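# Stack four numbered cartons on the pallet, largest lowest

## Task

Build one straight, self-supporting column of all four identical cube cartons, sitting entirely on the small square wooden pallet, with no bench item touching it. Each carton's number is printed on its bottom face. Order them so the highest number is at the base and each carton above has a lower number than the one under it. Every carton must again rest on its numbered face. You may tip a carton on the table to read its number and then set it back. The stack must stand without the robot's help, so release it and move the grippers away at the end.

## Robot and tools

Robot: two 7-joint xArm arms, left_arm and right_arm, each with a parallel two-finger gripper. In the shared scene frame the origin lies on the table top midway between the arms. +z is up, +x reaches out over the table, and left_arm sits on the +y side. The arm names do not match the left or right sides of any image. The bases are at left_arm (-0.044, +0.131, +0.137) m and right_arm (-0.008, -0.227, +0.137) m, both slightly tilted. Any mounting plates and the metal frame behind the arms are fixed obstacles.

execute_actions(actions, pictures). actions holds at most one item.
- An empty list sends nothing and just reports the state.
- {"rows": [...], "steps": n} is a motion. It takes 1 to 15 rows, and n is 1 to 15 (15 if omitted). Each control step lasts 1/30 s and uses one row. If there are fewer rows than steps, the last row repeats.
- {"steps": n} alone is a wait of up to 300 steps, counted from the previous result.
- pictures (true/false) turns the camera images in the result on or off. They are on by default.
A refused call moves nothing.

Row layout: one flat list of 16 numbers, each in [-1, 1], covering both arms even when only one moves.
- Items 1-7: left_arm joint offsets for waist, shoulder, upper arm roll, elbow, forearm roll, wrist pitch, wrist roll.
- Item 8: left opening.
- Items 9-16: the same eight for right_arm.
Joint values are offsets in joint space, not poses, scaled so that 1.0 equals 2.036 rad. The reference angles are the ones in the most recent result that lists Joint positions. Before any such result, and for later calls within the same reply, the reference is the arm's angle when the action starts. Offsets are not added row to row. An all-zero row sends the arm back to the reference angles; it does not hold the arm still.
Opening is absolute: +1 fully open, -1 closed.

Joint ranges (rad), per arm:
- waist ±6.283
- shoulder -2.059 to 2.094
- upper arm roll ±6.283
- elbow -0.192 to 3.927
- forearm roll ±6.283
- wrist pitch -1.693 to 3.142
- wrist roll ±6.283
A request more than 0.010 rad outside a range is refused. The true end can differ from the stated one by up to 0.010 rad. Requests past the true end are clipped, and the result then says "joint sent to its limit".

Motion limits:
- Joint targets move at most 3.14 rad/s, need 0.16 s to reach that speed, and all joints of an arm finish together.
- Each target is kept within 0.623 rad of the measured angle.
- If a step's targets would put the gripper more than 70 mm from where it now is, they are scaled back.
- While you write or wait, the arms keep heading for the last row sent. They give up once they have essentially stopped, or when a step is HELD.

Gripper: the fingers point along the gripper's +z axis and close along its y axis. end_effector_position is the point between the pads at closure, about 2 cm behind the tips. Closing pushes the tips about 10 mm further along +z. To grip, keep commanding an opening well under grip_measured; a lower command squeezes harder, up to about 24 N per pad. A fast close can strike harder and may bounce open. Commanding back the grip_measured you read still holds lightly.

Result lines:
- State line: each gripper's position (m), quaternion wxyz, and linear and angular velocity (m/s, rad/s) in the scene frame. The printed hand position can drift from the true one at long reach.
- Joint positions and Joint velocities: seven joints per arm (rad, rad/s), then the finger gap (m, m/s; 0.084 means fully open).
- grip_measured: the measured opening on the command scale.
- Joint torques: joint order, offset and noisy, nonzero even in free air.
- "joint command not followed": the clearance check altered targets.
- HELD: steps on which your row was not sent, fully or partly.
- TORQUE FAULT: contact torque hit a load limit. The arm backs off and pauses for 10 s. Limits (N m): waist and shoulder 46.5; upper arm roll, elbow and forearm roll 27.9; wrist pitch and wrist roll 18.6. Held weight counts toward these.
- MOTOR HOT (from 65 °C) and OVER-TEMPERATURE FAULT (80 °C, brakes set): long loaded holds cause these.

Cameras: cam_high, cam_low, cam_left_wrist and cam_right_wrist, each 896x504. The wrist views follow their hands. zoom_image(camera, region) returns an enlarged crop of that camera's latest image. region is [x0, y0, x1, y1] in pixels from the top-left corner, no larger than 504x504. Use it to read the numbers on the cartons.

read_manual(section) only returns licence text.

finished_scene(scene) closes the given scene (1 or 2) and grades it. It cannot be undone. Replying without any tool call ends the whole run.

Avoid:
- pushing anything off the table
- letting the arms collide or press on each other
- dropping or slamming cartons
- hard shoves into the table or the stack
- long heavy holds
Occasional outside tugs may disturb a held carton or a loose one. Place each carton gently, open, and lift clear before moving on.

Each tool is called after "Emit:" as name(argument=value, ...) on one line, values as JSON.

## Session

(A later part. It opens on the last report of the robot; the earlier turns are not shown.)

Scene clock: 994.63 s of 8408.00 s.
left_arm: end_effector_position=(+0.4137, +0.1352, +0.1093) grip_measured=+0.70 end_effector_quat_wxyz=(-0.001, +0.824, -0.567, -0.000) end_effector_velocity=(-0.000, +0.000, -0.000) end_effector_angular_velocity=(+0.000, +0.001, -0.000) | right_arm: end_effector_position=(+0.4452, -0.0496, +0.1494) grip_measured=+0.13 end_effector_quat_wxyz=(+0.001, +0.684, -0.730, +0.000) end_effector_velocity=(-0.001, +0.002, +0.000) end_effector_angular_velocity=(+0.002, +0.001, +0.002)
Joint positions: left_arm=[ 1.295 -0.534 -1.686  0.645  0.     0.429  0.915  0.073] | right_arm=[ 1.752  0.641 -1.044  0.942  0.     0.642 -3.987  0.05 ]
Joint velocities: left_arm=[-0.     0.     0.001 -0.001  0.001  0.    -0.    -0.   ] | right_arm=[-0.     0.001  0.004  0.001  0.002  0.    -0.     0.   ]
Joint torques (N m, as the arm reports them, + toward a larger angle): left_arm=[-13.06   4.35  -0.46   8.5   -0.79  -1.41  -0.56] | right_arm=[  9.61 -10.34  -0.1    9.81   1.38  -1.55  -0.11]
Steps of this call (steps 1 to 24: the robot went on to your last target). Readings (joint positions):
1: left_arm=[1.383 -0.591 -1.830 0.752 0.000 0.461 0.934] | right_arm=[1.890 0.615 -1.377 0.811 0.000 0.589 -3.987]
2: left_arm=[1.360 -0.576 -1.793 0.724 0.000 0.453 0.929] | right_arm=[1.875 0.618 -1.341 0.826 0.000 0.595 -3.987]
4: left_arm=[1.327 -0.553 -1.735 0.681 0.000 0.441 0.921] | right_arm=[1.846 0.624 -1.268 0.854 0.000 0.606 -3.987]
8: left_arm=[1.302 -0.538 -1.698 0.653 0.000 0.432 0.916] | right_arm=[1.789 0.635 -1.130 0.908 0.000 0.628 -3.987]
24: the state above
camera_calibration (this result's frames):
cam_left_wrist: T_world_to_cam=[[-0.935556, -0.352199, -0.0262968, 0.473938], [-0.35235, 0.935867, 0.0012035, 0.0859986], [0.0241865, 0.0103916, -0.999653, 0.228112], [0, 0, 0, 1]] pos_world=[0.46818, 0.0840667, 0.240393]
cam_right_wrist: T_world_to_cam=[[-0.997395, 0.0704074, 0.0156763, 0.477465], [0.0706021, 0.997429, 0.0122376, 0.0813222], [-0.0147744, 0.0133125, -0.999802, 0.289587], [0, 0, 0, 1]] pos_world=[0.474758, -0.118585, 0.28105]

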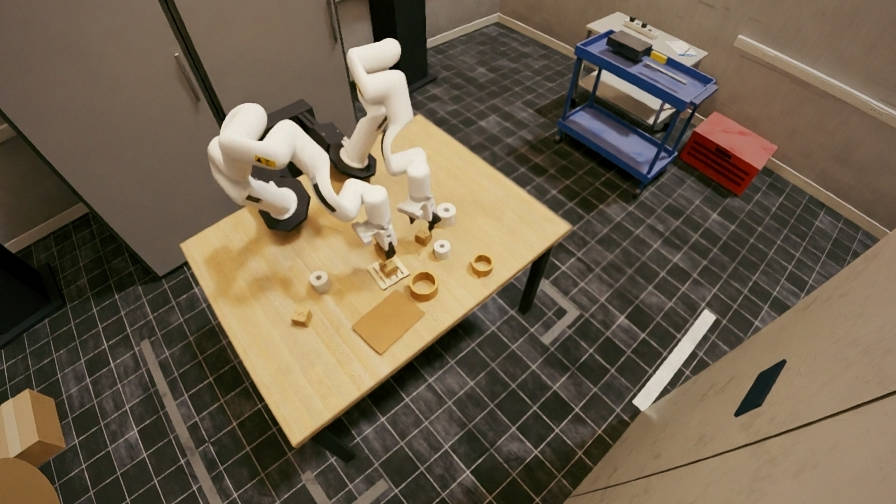

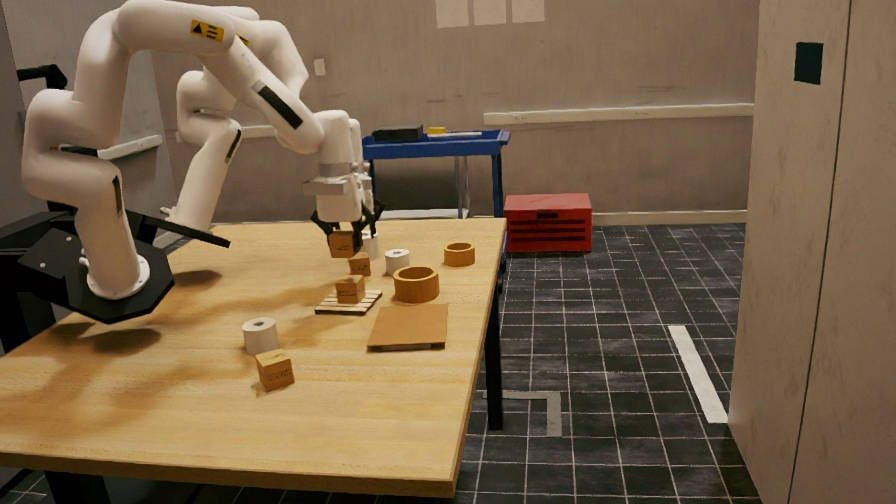

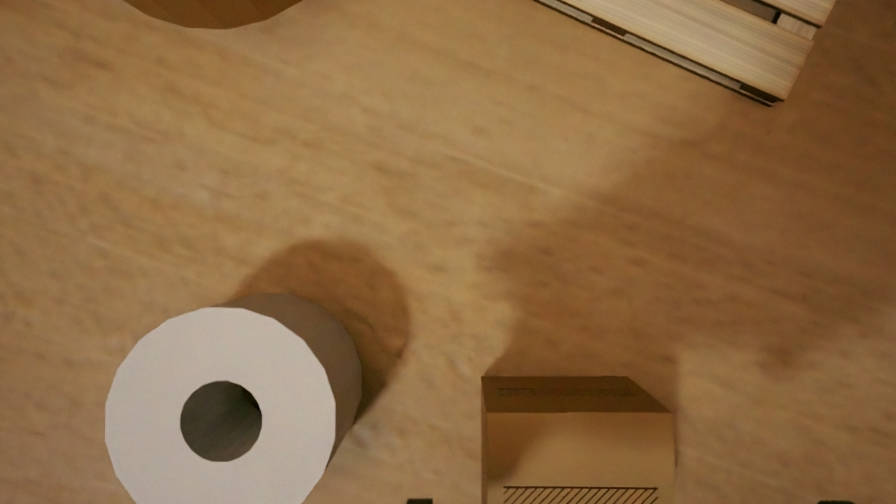

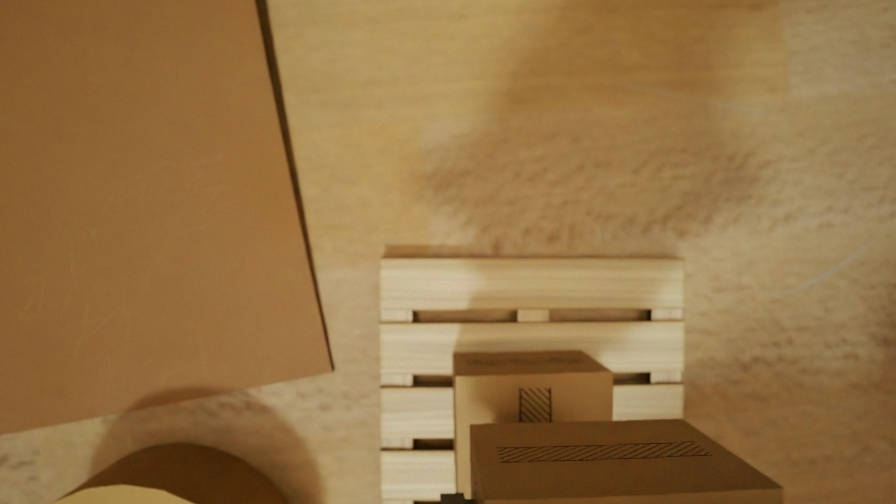

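Emit:
execute_actions(actions=[{"rows":[[0.06,-0.005,-0.051,0.0015,0,-0.029,0,0.7,-0.02,0.008,0.016,-0.0015,0,-0.016,0,-0.4],[0.1178,-0.0132,-0.1006,0.0051,0,-0.0571,0,0.7,-0.04,0.016,0.032,-0.0025,0,-0.032,0,-0.4],[0.1178,-0.0132,-0.1006,0.0051,0,-0.0571,0,0.7,-0.06,0.025,0.047,-0.003,0,-0.047,0,-0.4],[0.1178,-0.0132,-0.1006,0.0051,0,-0.0571,0,0.7,-0.0782,0.0333,0.0616,-0.0026,0,-0.0619,0,-0.4],[0.174,-0.0255,-0.147,0.011,0,-0.084,0,0.7,-0.0782,0.0333,0.0616,-0.0026,0,-0.0619,0,-0.4],[0.174,-0.0255,-0.147,0.011,0,-0.084,0,0.7,-0.0782,0.0333,0.0616,-0.0026,0,-0.0619,0,-0.4],[0.2266,-0.04,-0.1913,0.0186,0,-0.1096,0,0.7,-0.0782,0.0333,0.0616,-0.0026,0,-0.0619,0,-0.4],[0.2266,-0.04,-0.1913,0.0186,0,-0.1096,0,0.7,-0.0782,0.0333,0.0616,-0.0026,0,-0.0619,0,-0.4],[0.2266,-0.04,-0.1913,0.0186,0,-0.1096,0,0.7,-0.0782,0.0333,0.0616,-0.0026,0,-0.0619,0,-0.4],[0.2266,-0.04,-0.1913,0.0186,0,-0.1096,0,0.7,-0.0782,0.0333,0.0616,-0.0026,0,-0.0619,0,-0.4],[0.2266,-0.04,-0.1913,0.0186,0,-0.1096,0,0.7,-0.0782,0.0333,0.0616,-0.0026,0,-0.0619,0,-0.4],[0.2266,-0.04,-0.1913,0.0186,0,-0.1096,0,0.7,-0.0782,0.0333,0.0616,-0.0026,0,-0.0619,0,-0.4],[0.2266,-0.04,-0.1913,0.0186,0,-0.1096,0,0.6,-0.0782,0.0333,0.0616,-0.0026,0,-0.0619,0,-0.4],[0.2266,-0.04,-0.1913,0.0186,0,-0.1096,0,0.45,-0.0782,0.0333,0.0616,-0.0026,0,-0.0619,0,-0.4],[0.2266,-0.04,-0.1913,0.0186,0,-0.1096,0,0.3,-0.0782,0.0333,0.0616,-0.0026,0,-0.0619,0,-0.4]]}], pictures=false)

Emit:
execute_actions(actions=[{"steps":10}], pictures=false)

Emit:
execute_actions(actions=[{"rows":[[0,0,0,0,0,0,0,0.2,0,0,0,0,0,0,0,-0.4],[0,0,0,0,0,0,0,0.1,0,0,0,0,0,0,0,-0.4],[0,0,0,0,0,0,0,0.0,0,0,0,0,0,0,0,-0.4],[0,0,0,0,0,0,0,-0.15,0,0,0,0,0,0,0,-0.4],[0,0,0,0,0,0,0,-0.3,0,0,0,0,0,0,0,-0.4],[0,0,0,0,0,0,0,-0.4,0,0,0,0,0,0,0,-0.4]],"steps":8}])

Emit:
zoom_image(camera="cam_right_wrist", region=[420, 340, 740, 504])

Scene clock: 1020.63 s of 8408.00 s.
left_arm: end_effector_position=(+0.4132, +0.1369, +0.0333) grip_measured=+0.49 end_effector_quat_wxyz=(-0.002, +0.824, -0.566, -0.002) end_effector_velocity=(+0.011, -0.019, -0.032) end_effector_angular_velocity=(-0.039, -0.032, -0.014) | right_arm: end_effector_position=(+0.4454, -0.0488, +0.1006) grip_measured=+0.13 end_effector_quat_wxyz=(+0.000, +0.684, -0.729, +0.000) end_effector_velocity=(+0.000, +0.005, -0.005) end_effector_angular_velocity=(+0.011, -0.006, +0.006)
Joint positions: left_arm=[ 1.737 -0.611 -2.058  0.679  0.     0.216  0.915  0.065] | right_arm=[ 1.596  0.708 -0.92   0.937  0.     0.518 -3.987  0.05 ]
Joint velocities: left_arm=[ 0.215 -0.044 -0.202  0.048 -0.001 -0.124 -0.    -0.156] | right_arm=[-0.022  0.008  0.024  0.003 -0.    -0.025  0.     0.   ]
Joint torques (N m, as the arm reports them, + toward a larger angle): left_arm=[-18.08  16.64  -0.15   7.25  -0.59  -1.64  -0.57] | right_arm=[  9.16 -12.68  -0.71   9.07   1.03  -1.77  -0.02]
Steps of this call (steps 1 to 15: the robot went on to your last target; steps 16 to 90: nothing new was sent; then 22.50 s passed at rest; steps 91 to 105: all 15 steps of this action). Readings (joint positions):
91: left_arm=[1.295 -0.533 -1.686 0.645 0.000 0.429 0.915] | right_arm=[1.752 0.642 -1.043 0.942 0.000 0.642 -3.987]
92: left_arm=[1.298 -0.534 -1.689 0.645 0.000 0.427 0.915] | right_arm=[1.750 0.642 -1.041 0.942 0.000 0.639 -3.987]
94: left_arm=[1.336 -0.537 -1.723 0.648 0.000 0.407 0.915] | right_arm=[1.724 0.652 -1.020 0.942 0.000 0.617 -3.987]
98: left_arm=[1.517 -0.562 -1.874 0.656 0.000 0.322 0.915] | right_arm=[1.631 0.694 -0.949 0.935 0.000 0.548 -3.987]
105: the state above

Scene clock: 1020.97 s of 8408.00 s.
left_arm: end_effector_position=(+0.4138, +0.1352, +0.0305) grip_measured=+0.29 end_effector_quat_wxyz=(-0.001, +0.824, -0.567, -0.000) end_effector_velocity=(-0.001, +0.001, -0.002) end_effector_angular_velocity=(+0.001, +0.003, -0.000) | right_arm: end_effector_position=(+0.4451, -0.0490, +0.0996) grip_measured=+0.13 end_effector_quat_wxyz=(+0.000, +0.684, -0.729, +0.000) end_effector_velocity=(-0.000, -0.000, -0.001) end_effector_angular_velocity=(-0.001, +0.001, +0.000)
Joint positions: left_arm=[ 1.755 -0.615 -2.075  0.683  0.     0.206  0.915  0.056] | right_arm=[ 1.594  0.709 -0.919  0.936  0.     0.516 -3.987  0.05 ]
Joint velocities: left_arm=[ 0.008 -0.002 -0.006 -0.     0.001 -0.002  0.001 -0.   ] | right_arm=[ 0.     0.002  0.    -0.001  0.001 -0.    -0.    -0.   ]
Joint torques (N m, as the arm reports them, + toward a larger angle): left_arm=[-14.66  16.08  -0.54   6.45  -0.71  -1.47  -0.51] | right_arm=[  9.3  -12.55  -0.93   8.74   1.25  -1.81  -0.18]
Steps of this call (steps 1 to 10: the robot went on to your last target). Readings (joint positions):
1: left_arm=[1.743 -0.612 -2.063 0.681 0.000 0.213 0.915] | right_arm=[1.596 0.708 -0.920 0.937 0.000 0.517 -3.987]
2: left_arm=[1.747 -0.613 -2.067 0.682 0.000 0.211 0.915] | right_arm=[1.595 0.708 -0.919 0.937 0.000 0.517 -3.987]
4: left_arm=[1.751 -0.614 -2.071 0.683 0.000 0.208 0.915] | right_arm=[1.594 0.709 -0.919 0.937 0.000 0.516 -3.987]
8: left_arm=[1.754 -0.614 -2.074 0.683 0.000 0.206 0.915] | right_arm=[1.594 0.709 -0.919 0.936 0.000 0.516 -3.987]
10: the state above

Scene clock: 1021.23 s of 8408.00 s.
left_arm: end_effector_position=(+0.4138, +0.1352, +0.0305) grip_measured=+0.13 end_effector_quat_wxyz=(-0.001, +0.824, -0.567, -0.000) end_effector_velocity=(+0.000, +0.000, +0.000) end_effector_angular_velocity=(+0.000, -0.000, +0.001) | right_arm: end_effector_position=(+0.4451, -0.0490, +0.0996) grip_measured=+0.13 end_effector_quat_wxyz=(+0.000, +0.684, -0.729, +0.000) end_effector_velocity=(-0.000, -0.000, -0.000) end_effector_angular_velocity=(-0.001, +0.000, +0.001)
Joint positions: left_arm=[ 1.755 -0.615 -2.075  0.683  0.     0.206  0.915  0.05 ] | right_arm=[ 1.594  0.709 -0.919  0.936  0.     0.516 -3.987  0.05 ]
Joint velocities: left_arm=[-0.     0.     0.001  0.    -0.     0.     0.    -0.   ] | right_arm=[-0.001  0.001  0.001 -0.    -0.    -0.    -0.     0.   ]
Joint torques (N m, as the arm reports them, + toward a larger angle): left_arm=[-14.53  15.84  -0.6    6.62  -0.78  -1.52  -0.58] | right_arm=[  9.   -12.79  -0.53   8.86   1.26  -1.55  -0.43]
Steps of this call (steps 1 to 8: all 8 steps of this action). Readings (joint positions):
1: left_arm=[1.755 -0.615 -2.075 0.683 0.000 0.206 0.915] | right_arm=[1.593 0.709 -0.919 0.936 0.000 0.516 -3.987]
2: left_arm=[1.755 -0.615 -2.075 0.683 0.000 0.206 0.915] | right_arm=[1.593 0.709 -0.918 0.936 0.000 0.516 -3.987]
4: left_arm=[1.755 -0.615 -2.075 0.683 0.000 0.206 0.915] | right_arm=[1.594 0.709 -0.919 0.936 0.000 0.516 -3.987]
8: the state above
camera_calibration (this result's frames):
cam_left_wrist: T_world_to_cam=[[-0.935578, -0.352149, -0.0261659, 0.47197], [-0.352289, 0.935891, 0.000794845, 0.0861145], [0.0242086, 0.00996161, -0.999657, 0.149378], [0, 0, 0, 1]] pos_world=[0.468285, 0.0841218, 0.161607]
cam_right_wrist: T_world_to_cam=[[-0.997497, 0.0691352, 0.014811, 0.478181], [0.0693215, 0.997517, 0.012461, 0.0819527], [-0.0139128, 0.0134565, -0.999813, 0.239446], [0, 0, 0, 1]] pos_world=[0.474635, -0.11803, 0.231297]

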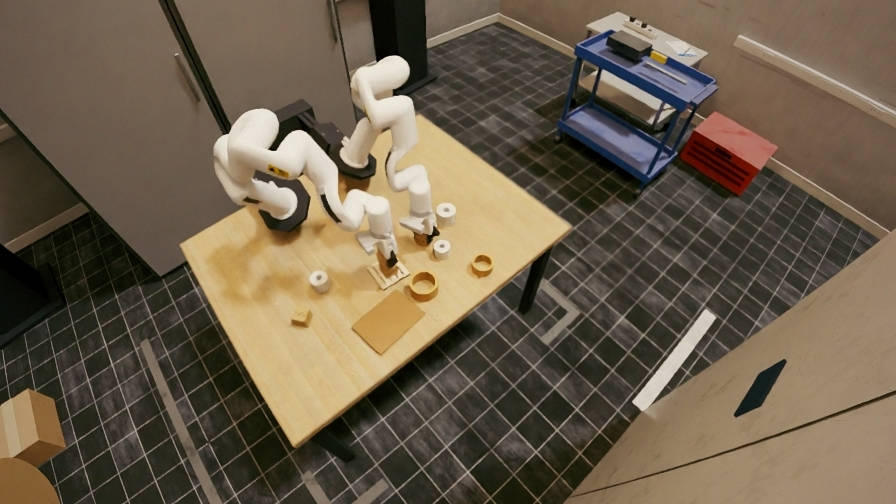

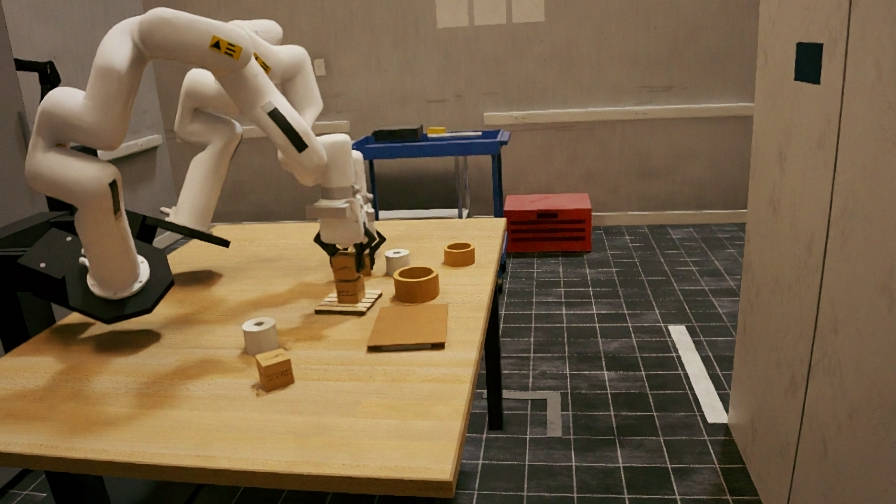

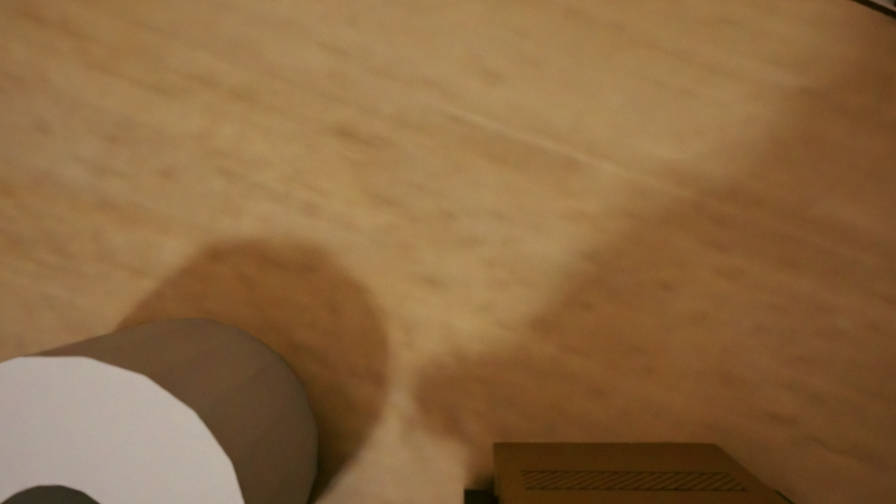

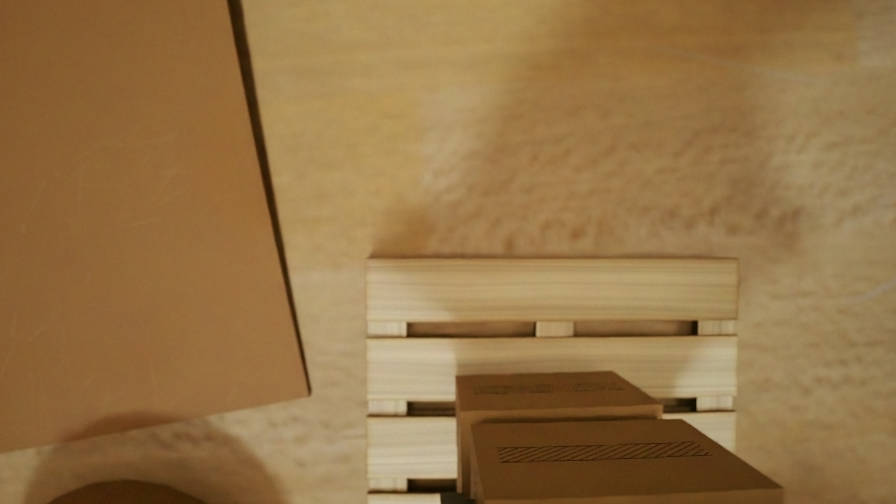

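Region (420, 340, 740, 504) of cam_right_wrist's 896x504 image, scaled by 1.575, with more detail than that image has; it fills the top 258 rows of this view, and the rest is white.

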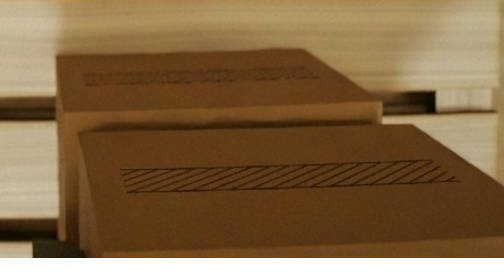

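Emit:
execute_actions(actions=[{"rows":[[-0.035,0.01,0.029,-0.005,0,0.017,0,-0.4,-0.0018,-0.0002,-0.0006,0.0014,0,0.0006,-0.0059,-0.4],[-0.07,0.019,0.058,-0.01,0,0.034,0,-0.4,-0.0018,-0.0002,-0.0006,0.0014,0,0.0006,-0.0059,-0.4],[-0.1081,0.0266,0.0904,-0.0136,0,0.0525,0,-0.4,-0.0018,-0.0002,-0.0006,0.0014,0,0.0006,-0.0059,-0.4],[-0.1081,0.0266,0.0904,-0.0136,0,0.0525,0,-0.4,-0.006,0.002,0.0025,0.0016,0,-0.0027,-0.0059,-0.4],[-0.165,0.035,0.139,-0.017,0,0.08,0,-0.4,-0.009,0.0035,0.0048,0.0018,0,-0.005,-0.0059,-0.4],[-0.2268,0.0405,0.1919,-0.0187,0,0.1104,0,-0.4,-0.0115,0.0048,0.0067,0.0019,0,-0.007,-0.0059,-0.4],[-0.2268,0.0405,0.1919,-0.0187,0,0.1104,0,-0.4,-0.013,0.0056,0.0078,0.002,0,-0.0082,-0.0059,-0.4]]}], pictures=false)

Emit:
execute_actions(actions=[{"steps":8}])

Emit:
zoom_image(camera="cam_right_wrist", region=[420, 340, 740, 504])

Scene clock: 1055.83 s of 8408.00 s.
left_arm: end_effector_position=(+0.4142, +0.1346, +0.1069) grip_measured=+0.13 end_effector_quat_wxyz=(-0.001, +0.823, -0.567, +0.000) end_effector_velocity=(-0.021, +0.017, +0.022) end_effector_angular_velocity=(+0.012, +0.057, +0.031) | right_arm: end_effector_position=(+0.4470, -0.0503, +0.0924) grip_measured=+0.13 end_effector_quat_wxyz=(+0.000, +0.687, -0.727, +0.000) end_effector_velocity=(+0.002, +0.003, -0.000) end_effector_angular_velocity=(+0.007, -0.006, +0.002)
Joint positions: left_arm=[ 1.312 -0.535 -1.701  0.647  0.     0.421  0.915  0.05 ] | right_arm=[ 1.568  0.72  -0.903  0.94   0.     0.5   -3.999  0.05 ]
Joint velocities: left_arm=[-0.202  0.024  0.201 -0.04  -0.001  0.123  0.    -0.   ] | right_arm=[-0.008  0.002  0.008  0.005 -0.001 -0.009 -0.001  0.   ]
Joint torques (N m, as the arm reports them, + toward a larger angle): left_arm=[-10.28   4.34  -0.75   8.08  -0.51  -1.56  -0.64] | right_arm=[  9.68 -13.15  -0.81   8.83   1.63  -1.62   0.03]
Steps of this call (steps 1 to 15: the robot went on to your last target; steps 16 to 90: nothing new was sent; then 31.10 s passed at rest; steps 91 to 105: all 15 steps of this action). Readings (joint positions):
91: left_arm=[1.755 -0.615 -2.075 0.683 0.000 0.206 0.915] | right_arm=[1.594 0.709 -0.919 0.936 0.000 0.516 -3.987]
92: left_arm=[1.752 -0.614 -2.072 0.682 0.000 0.208 0.915] | right_arm=[1.593 0.709 -0.919 0.937 0.000 0.516 -3.988]
94: left_arm=[1.716 -0.605 -2.040 0.676 0.000 0.227 0.915] | right_arm=[1.592 0.709 -0.919 0.938 0.000 0.517 -3.993]
98: left_arm=[1.540 -0.567 -1.894 0.659 0.000 0.311 0.915] | right_arm=[1.579 0.714 -0.912 0.940 0.000 0.508 -3.997]
105: the state above

Scene clock: 1056.10 s of 8408.00 s.
left_arm: end_effector_position=(+0.4132, +0.1356, +0.1091) grip_measured=+0.13 end_effector_quat_wxyz=(-0.000, +0.824, -0.567, -0.001) end_effector_velocity=(+0.001, -0.002, +0.003) end_effector_angular_velocity=(-0.003, -0.004, -0.001) | right_arm: end_effector_position=(+0.4470, -0.0503, +0.0922) grip_measured=+0.13 end_effector_quat_wxyz=(+0.000, +0.687, -0.727, +0.000) end_effector_velocity=(-0.001, -0.000, -0.001) end_effector_angular_velocity=(-0.001, +0.002, +0.002)
Joint positions: left_arm=[ 1.295 -0.532 -1.685  0.645  0.     0.43   0.915  0.05 ] | right_arm=[ 1.567  0.72  -0.903  0.941  0.     0.499 -3.999  0.05 ]
Joint velocities: left_arm=[-0.014  0.002  0.01   0.002 -0.001  0.004 -0.    -0.   ] | right_arm=[-0.001  0.001  0.002 -0.002 -0.001 -0.    -0.    -0.   ]
Joint torques (N m, as the arm reports them, + toward a larger angle): left_arm=[-12.6    4.29  -0.58   8.51  -0.61  -1.64  -0.61] | right_arm=[ 10.13 -13.42  -0.67   8.78   1.14  -1.69  -0.19]
Steps of this call (steps 1 to 8: the robot went on to your last target). Readings (joint positions):
1: left_arm=[1.306 -0.534 -1.696 0.645 0.000 0.424 0.915] | right_arm=[1.568 0.720 -0.903 0.941 0.000 0.500 -3.999]
2: left_arm=[1.303 -0.533 -1.692 0.645 0.000 0.426 0.915] | right_arm=[1.568 0.720 -0.903 0.941 0.000 0.500 -3.999]
4: left_arm=[1.299 -0.533 -1.688 0.644 0.000 0.429 0.915] | right_arm=[1.567 0.720 -0.903 0.941 0.000 0.499 -3.999]
8: the state above
camera_calibration (this result's frames):
cam_left_wrist: T_world_to_cam=[[-0.935206, -0.353266, -0.0243333, 0.473406], [-0.353406, 0.935469, 0.00155131, 0.0859386], [0.022215, 0.0100503, -0.999703, 0.228772], [0, 0, 0, 1]] pos_world=[0.468021, 0.0845463, 0.24009]
cam_right_wrist: T_world_to_cam=[[-0.997998, 0.0615411, 0.0145573, 0.480164], [0.0617232, 0.998016, 0.0124087, 0.0865901], [-0.0137648, 0.0132824, -0.999817, 0.232064], [0, 0, 0, 1]] pos_world=[0.477052, -0.11905, 0.223957]

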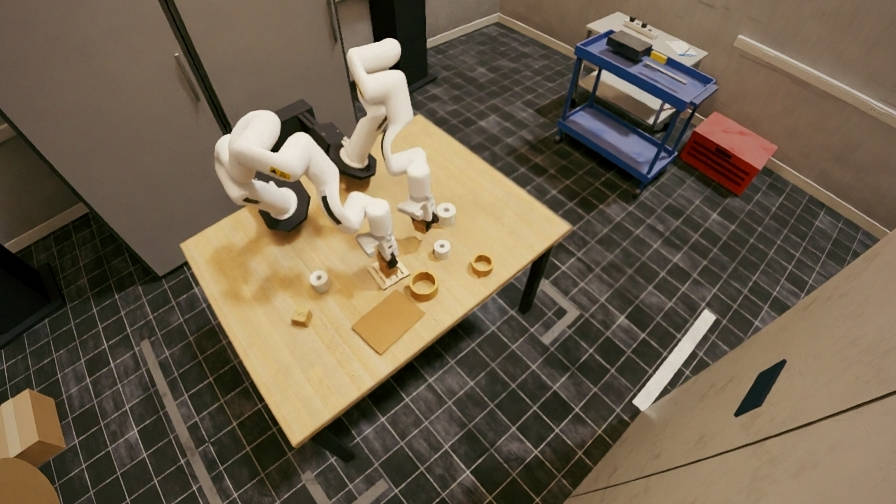

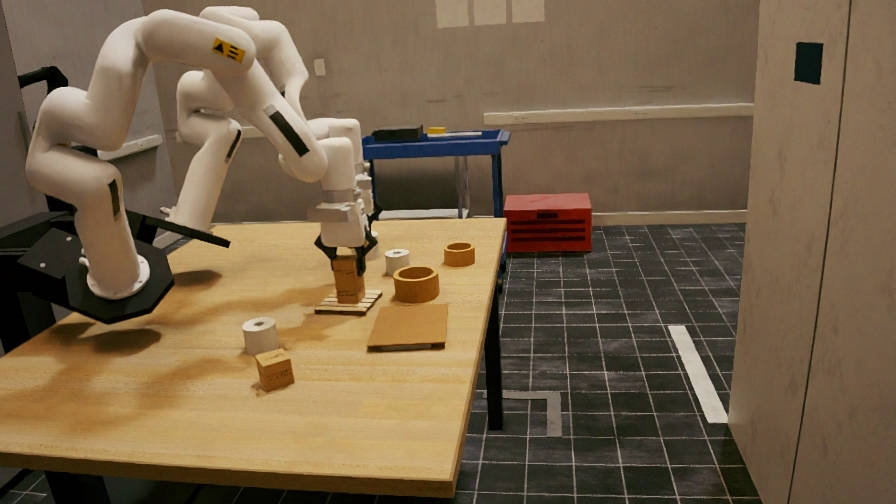

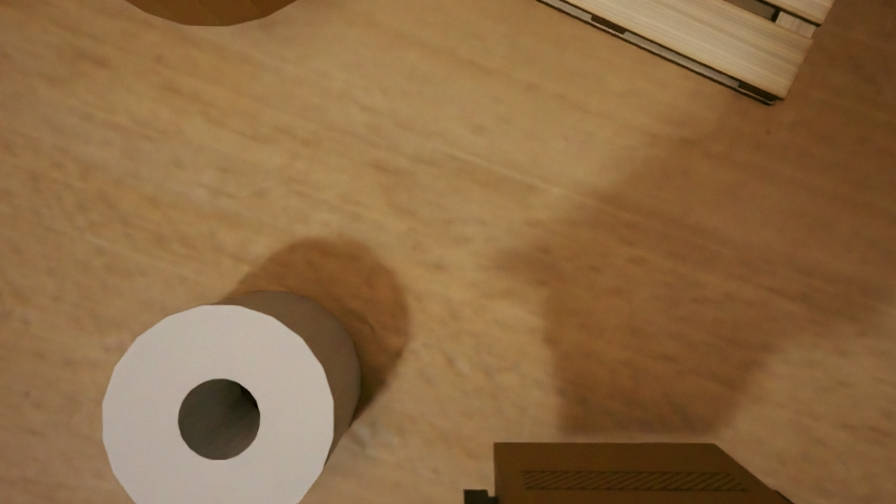

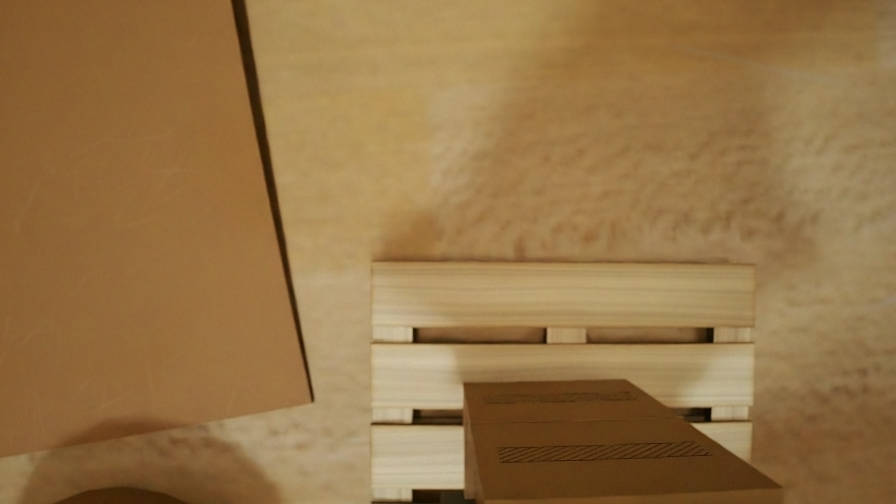

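Region (420, 340, 740, 504) of cam_right_wrist's 896x504 image, scaled by 1.575, with more detail than that image has; it fills the top 258 rows of this view, and the rest is white.

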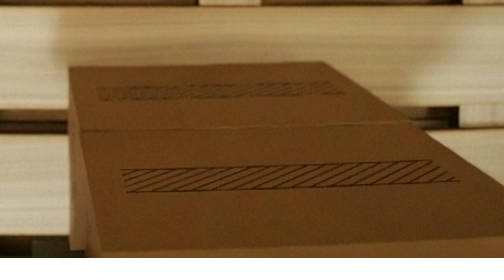

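Emit:
execute_actions(actions=[{"rows":[[0,0,0,0,0,0,0,-0.4,-0.0006,0.0003,0.0004,0,0,-0.0004,0,-0.1],[0,0,0,0,0,0,0,-0.4,-0.0006,0.0003,0.0004,0,0,-0.0004,0,0.15],[0,0,0,0,0,0,0,-0.4,-0.0006,0.0003,0.0004,0,0,-0.0004,0,0.35],[0,0,0,0,0,0,0,-0.4,-0.0006,0.0003,0.0004,0,0,-0.0004,0,0.55],[0,0,0,0,0,0,0,-0.4,-0.0006,0.0003,0.0004,0,0,-0.0004,0,0.7],[0,0,0,0,0,0,0,-0.4,-0.0006,0.0003,0.0004,0,0,-0.0004,0,0.7],[0,0,0,0,0,0,0,-0.4,0.022,-0.0105,-0.017,-0.0007,0,0.017,0,0.7],[0,0,0,0,0,0,0,-0.4,0.044,-0.021,-0.034,-0.001,0,0.034,0,0.7],[0,0,0,0,0,0,0,-0.4,0.067,-0.03,-0.052,0,0,0.052,0,0.7],[0,0,0,0,0,0,0,-0.4,0.0894,-0.0386,-0.0696,0.002,0,0.0706,0,0.7]]}], pictures=false)

Emit:
execute_actions(actions=[{"steps":4}], pictures=false)

Emit:
execute_actions(actions=[{"rows":[[0,0,0,0,0,0,0,-0.4,0.042,-0.05,-0.234,-0.12,0,-0.094,-0.002,0.7],[0,0,0,0,0,0,0,-0.4,0.042,-0.05,-0.234,-0.12,0,-0.094,-0.002,0.7],[0,0,0,0,0,0,0,-0.4,0.042,-0.05,-0.234,-0.12,0,-0.094,-0.002,0.7],[0,0,0,0,0,0,0,-0.4,0.042,-0.05,-0.234,-0.12,0,-0.094,-0.002,0.7],[0.0591,-0.0587,-0.2142,0.2451,0,0.1941,0.0405,-0.4,0.042,-0.05,-0.234,-0.12,0,-0.094,-0.002,0.7],[0.0591,-0.0587,-0.2142,0.2451,0,0.1941,0.0405,-0.4,0.042,-0.05,-0.234,-0.12,0,-0.094,-0.002,0.7],[0.0591,-0.0587,-0.2142,0.2451,0,0.1941,0.0405,-0.4,0.042,-0.05,-0.234,-0.12,0,-0.094,-0.002,0.7],[0.0591,-0.0587,-0.2142,0.2451,0,0.1941,0.0405,-0.4,0.042,-0.05,-0.234,-0.12,0,-0.094,-0.002,0.7],[0.0591,-0.0587,-0.2142,0.2451,0,0.1941,0.0405,-0.4,0.063,-0.075,-0.351,-0.18,0,-0.14,-0.003,0.7],[0.0591,-0.0587,-0.2142,0.2451,0,0.1941,0.0405,-0.4,0.063,-0.075,-0.351,-0.18,0,-0.14,-0.003,0.7],[0.0591,-0.0587,-0.2142,0.2451,0,0.1941,0.0405,-0.4,0.063,-0.075,-0.351,-0.18,0,-0.14,-0.003,0.7],[0.0591,-0.0587,-0.2142,0.2451,0,0.1941,0.0405,-0.4,0.063,-0.075,-0.351,-0.18,0,-0.14,-0.003,0.7],[0.0591,-0.0587,-0.2142,0.2451,0,0.1941,0.0405,-0.4,0.063,-0.075,-0.351,-0.18,0,-0.14,-0.003,0.7],[0.0591,-0.0587,-0.2142,0.2451,0,0.1941,0.0405,-0.4,0.063,-0.075,-0.351,-0.18,0,-0.14,-0.003,0.7],[0.0591,-0.0587,-0.2142,0.2451,0,0.1941,0.0405,-0.4,0.0865,-0.1012,-0.47,-0.2392,0,-0.185,-0.0039,0.7]]}], pictures=false)

Emit:
execute_actions(actions=[{"steps":30}])

Scene clock: 1083.20 s of 8408.00 s.
left_arm: end_effector_position=(+0.4132, +0.1356, +0.1091) grip_measured=+0.13 end_effector_quat_wxyz=(-0.000, +0.824, -0.567, -0.001) end_effector_velocity=(-0.000, +0.000, -0.000) end_effector_angular_velocity=(+0.000, +0.000, +0.001) | right_arm: end_effector_position=(+0.4491, -0.0476, +0.1422) grip_measured=+0.70 end_effector_quat_wxyz=(-0.004, +0.688, -0.726, +0.001) end_effector_velocity=(-0.001, +0.021, +0.135) end_effector_angular_velocity=(+0.047, -0.015, +0.023)
Joint positions: left_arm=[ 1.295 -0.532 -1.685  0.645  0.     0.43   0.915  0.05 ] | right_arm=[ 1.719  0.653 -1.019  0.947  0.     0.616 -3.999  0.073]
Joint velocities: left_arm=[ 0.    -0.001 -0.    -0.    -0.001 -0.    -0.    -0.   ] | right_arm=[ 0.401 -0.172 -0.288  0.042  0.     0.298 -0.     0.   ]
Joint torques (N m, as the arm reports them, + toward a larger angle): left_arm=[-12.77   4.45  -0.38   8.59  -0.62  -1.53  -0.57] | right_arm=[ 3.68 -6.87 -0.15  6.71  1.43 -0.88 -0.22]
Steps of this call (steps 1 to 30: the robot went on to your last target; steps 31 to 100: nothing new was sent; then 23.27 s passed at rest; steps 101 to 115: all 15 steps of this action). Readings (joint positions):
101: left_arm=[1.293 -0.532 -1.684 0.645 0.000 0.431 0.915] | right_arm=[1.567 0.720 -0.903 0.941 0.000 0.499 -3.999]
102: left_arm=[1.294 -0.532 -1.684 0.645 0.000 0.431 0.915] | right_arm=[1.567 0.721 -0.903 0.941 0.000 0.499 -3.999]
104: left_arm=[1.294 -0.532 -1.685 0.645 0.000 0.431 0.915] | right_arm=[1.567 0.721 -0.902 0.941 0.000 0.499 -3.999]
108: left_arm=[1.295 -0.532 -1.685 0.645 0.000 0.430 0.915] | right_arm=[1.568 0.720 -0.904 0.940 0.000 0.501 -3.999]
115: the state above

Scene clock: 1083.33 s of 8408.00 s.
left_arm: end_effector_position=(+0.4132, +0.1356, +0.1091) grip_measured=+0.13 end_effector_quat_wxyz=(-0.000, +0.824, -0.567, -0.001) end_effector_velocity=(+0.000, +0.000, -0.000) end_effector_angular_velocity=(+0.001, -0.000, -0.000) | right_arm: end_effector_position=(+0.4469, -0.0499, +0.1477) grip_measured=+0.70 end_effector_quat_wxyz=(+0.000, +0.687, -0.726, +0.000) end_effector_velocity=(-0.011, -0.022, +0.004) end_effector_angular_velocity=(-0.043, +0.041, -0.019)
Joint positions: left_arm=[ 1.295 -0.532 -1.685  0.645  0.     0.43   0.915  0.05 ] | right_arm=[ 1.743  0.644 -1.039  0.944  0.     0.637 -3.999  0.073]
Joint velocities: left_arm=[ 0.    -0.001  0.    -0.     0.001 -0.    -0.     0.   ] | right_arm=[ 0.058 -0.017 -0.067 -0.025  0.     0.072  0.    -0.   ]
Joint torques (N m, as the arm reports them, + toward a larger angle): left_arm=[-12.91   4.3   -0.47   8.6   -0.71  -1.62  -0.68] | right_arm=[ 8.46 -9.24 -0.37 10.32  1.02 -1.79 -0.32]
Steps of this call (steps 1 to 4: the robot went on to your last target). Readings (joint positions):
1: left_arm=[1.295 -0.532 -1.685 0.645 0.000 0.430 0.915] | right_arm=[1.730 0.648 -1.027 0.948 0.000 0.624 -3.999]
2: left_arm=[1.295 -0.532 -1.685 0.645 0.000 0.430 0.915] | right_arm=[1.737 0.646 -1.032 0.947 0.000 0.630 -3.999]
4: the state above

Scene clock: 1083.83 s of 8408.00 s.
left_arm: end_effector_position=(+0.4474, +0.0449, +0.1519) grip_measured=+0.13 end_effector_quat_wxyz=(-0.007, +0.760, -0.650, +0.001) end_effector_velocity=(+0.060, -0.334, +0.151) end_effector_angular_velocity=(+0.007, +0.006, -0.719) | right_arm: end_effector_position=(+0.4828, -0.2045, +0.1278) grip_measured=+0.70 end_effector_quat_wxyz=(+0.008, -0.564, +0.826, -0.016) end_effector_velocity=(+0.004, -0.368, -0.057) end_effector_angular_velocity=(+0.003, -0.037, -0.777)
Joint positions: left_arm=[ 1.355 -0.592 -1.899  0.89   0.     0.624  0.955  0.05 ] | right_arm=[ 1.809  0.565 -1.409  0.755  0.     0.491 -4.002  0.073]
Joint velocities: left_arm=[ 0.206 -0.201 -0.731  0.842 -0.001  0.668  0.14  -0.   ] | right_arm=[ 0.162 -0.193 -0.902 -0.464  0.    -0.362 -0.008 -0.   ]
Joint torques (N m, as the arm reports them, + toward a larger angle): left_arm=[-16.86  11.22  -1.11  10.19  -0.64  -1.76  -0.75] | right_arm=[ 7.64 -3.79 -0.16  8.26  1.25 -1.8  -0.23]
Steps of this call (steps 1 to 15: all 15 steps of this action). Readings (joint positions):
1: left_arm=[1.295 -0.532 -1.685 0.645 0.000 0.430 0.915] | right_arm=[1.745 0.644 -1.041 0.944 0.000 0.639 -3.999]
2: left_arm=[1.295 -0.532 -1.685 0.645 0.000 0.430 0.915] | right_arm=[1.746 0.643 -1.044 0.942 0.000 0.638 -3.999]
4: left_arm=[1.295 -0.532 -1.685 0.645 0.000 0.430 0.915] | right_arm=[1.756 0.636 -1.078 0.923 0.000 0.621 -3.999]
8: left_arm=[1.309 -0.543 -1.717 0.681 -0.000 0.465 0.922] | right_arm=[1.772 0.609 -1.205 0.860 0.001 0.574 -4.000]
15: the state above

Scene clock: 1084.83 s of 8408.00 s.
left_arm: end_effector_position=(+0.4465, -0.0598, +0.1989) grip_measured=+0.13 end_effector_quat_wxyz=(+0.000, -0.684, +0.729, +0.001) end_effector_velocity=(-0.000, -0.001, +0.000) end_effector_angular_velocity=(-0.001, -0.001, -0.001) | right_arm: end_effector_position=(+0.4104, -0.4023, +0.0802) grip_measured=+0.70 end_effector_quat_wxyz=(+0.000, -0.342, +0.940, -0.001) end_effector_velocity=(-0.003, -0.003, -0.001) end_effector_angular_velocity=(+0.001, +0.004, -0.009)
Joint positions: left_arm=[ 1.416 -0.652 -2.121  1.143  0.     0.825  0.997  0.05 ] | right_arm=[ 1.919  0.438 -1.995  0.458  0.     0.261 -4.007  0.073]
Joint velocities: left_arm=[-0.    -0.001 -0.001  0.001 -0.001 -0.001  0.     0.   ] | right_arm=[-0.001 -0.002 -0.008 -0.003  0.    -0.001 -0.    -0.   ]
Joint torques (N m, as the arm reports them, + toward a larger angle): left_arm=[-16.88  19.58  -0.47  11.14  -0.66  -1.52  -0.68] | right_arm=[ 4.55  4.87 -0.51  6.32  1.22 -1.55 -0.34]
Steps of this call (steps 1 to 30: the robot went on to your last target). Readings (joint positions):
1: left_arm=[1.362 -0.598 -1.924 0.918 0.000 0.646 0.960] | right_arm=[1.815 0.559 -1.440 0.739 0.000 0.479 -4.002]
2: left_arm=[1.368 -0.605 -1.948 0.946 0.000 0.668 0.964] | right_arm=[1.821 0.552 -1.470 0.724 0.000 0.467 -4.002]
4: left_arm=[1.381 -0.618 -1.997 1.002 0.000 0.712 0.974] | right_arm=[1.832 0.538 -1.533 0.692 0.000 0.442 -4.003]
8: left_arm=[1.404 -0.642 -2.086 1.102 0.000 0.790 0.990] | right_arm=[1.856 0.511 -1.660 0.628 0.000 0.392 -4.004]
30: the state above
camera_calibration (this result's frames):
cam_left_wrist: T_world_to_cam=[[-0.997381, 0.0684854, -0.0232363, 0.490498], [0.0684756, 0.997652, 0.00121729, 0.0957642], [0.0232651, -0.000377009, -0.999729, 0.318733], [0, 0, 0, 1]] pos_world=[0.475241, -0.129011, 0.329927]
cam_right_wrist: T_world_to_cam=[[-0.63784, 0.770063, 0.0127977, 0.602801], [0.770165, 0.637695, 0.0137842, 0.00452832], [0.00245363, 0.0186484, -0.999823, 0.219747], [0, 0, 0, 1]] pos_world=[0.380464, -0.47118, 0.211931]

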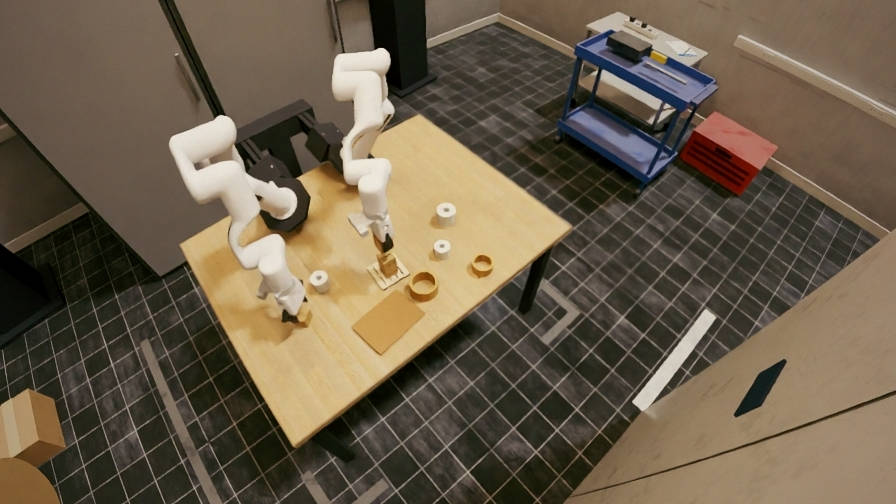

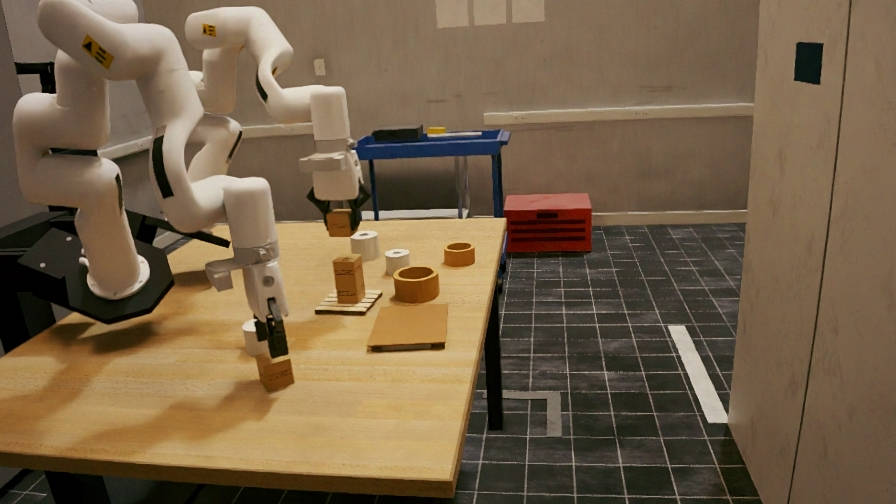

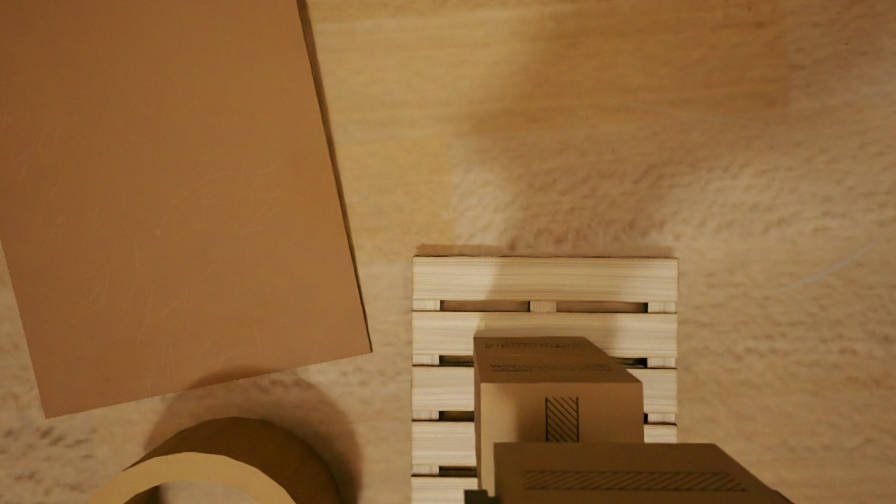

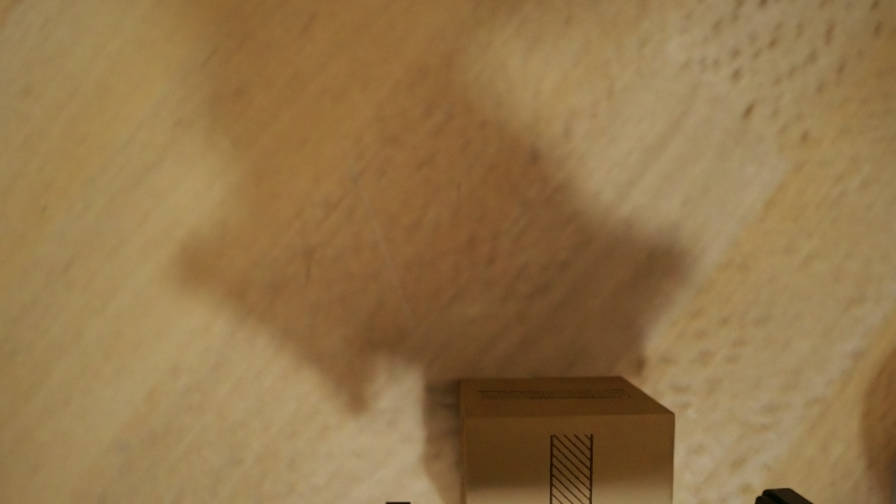

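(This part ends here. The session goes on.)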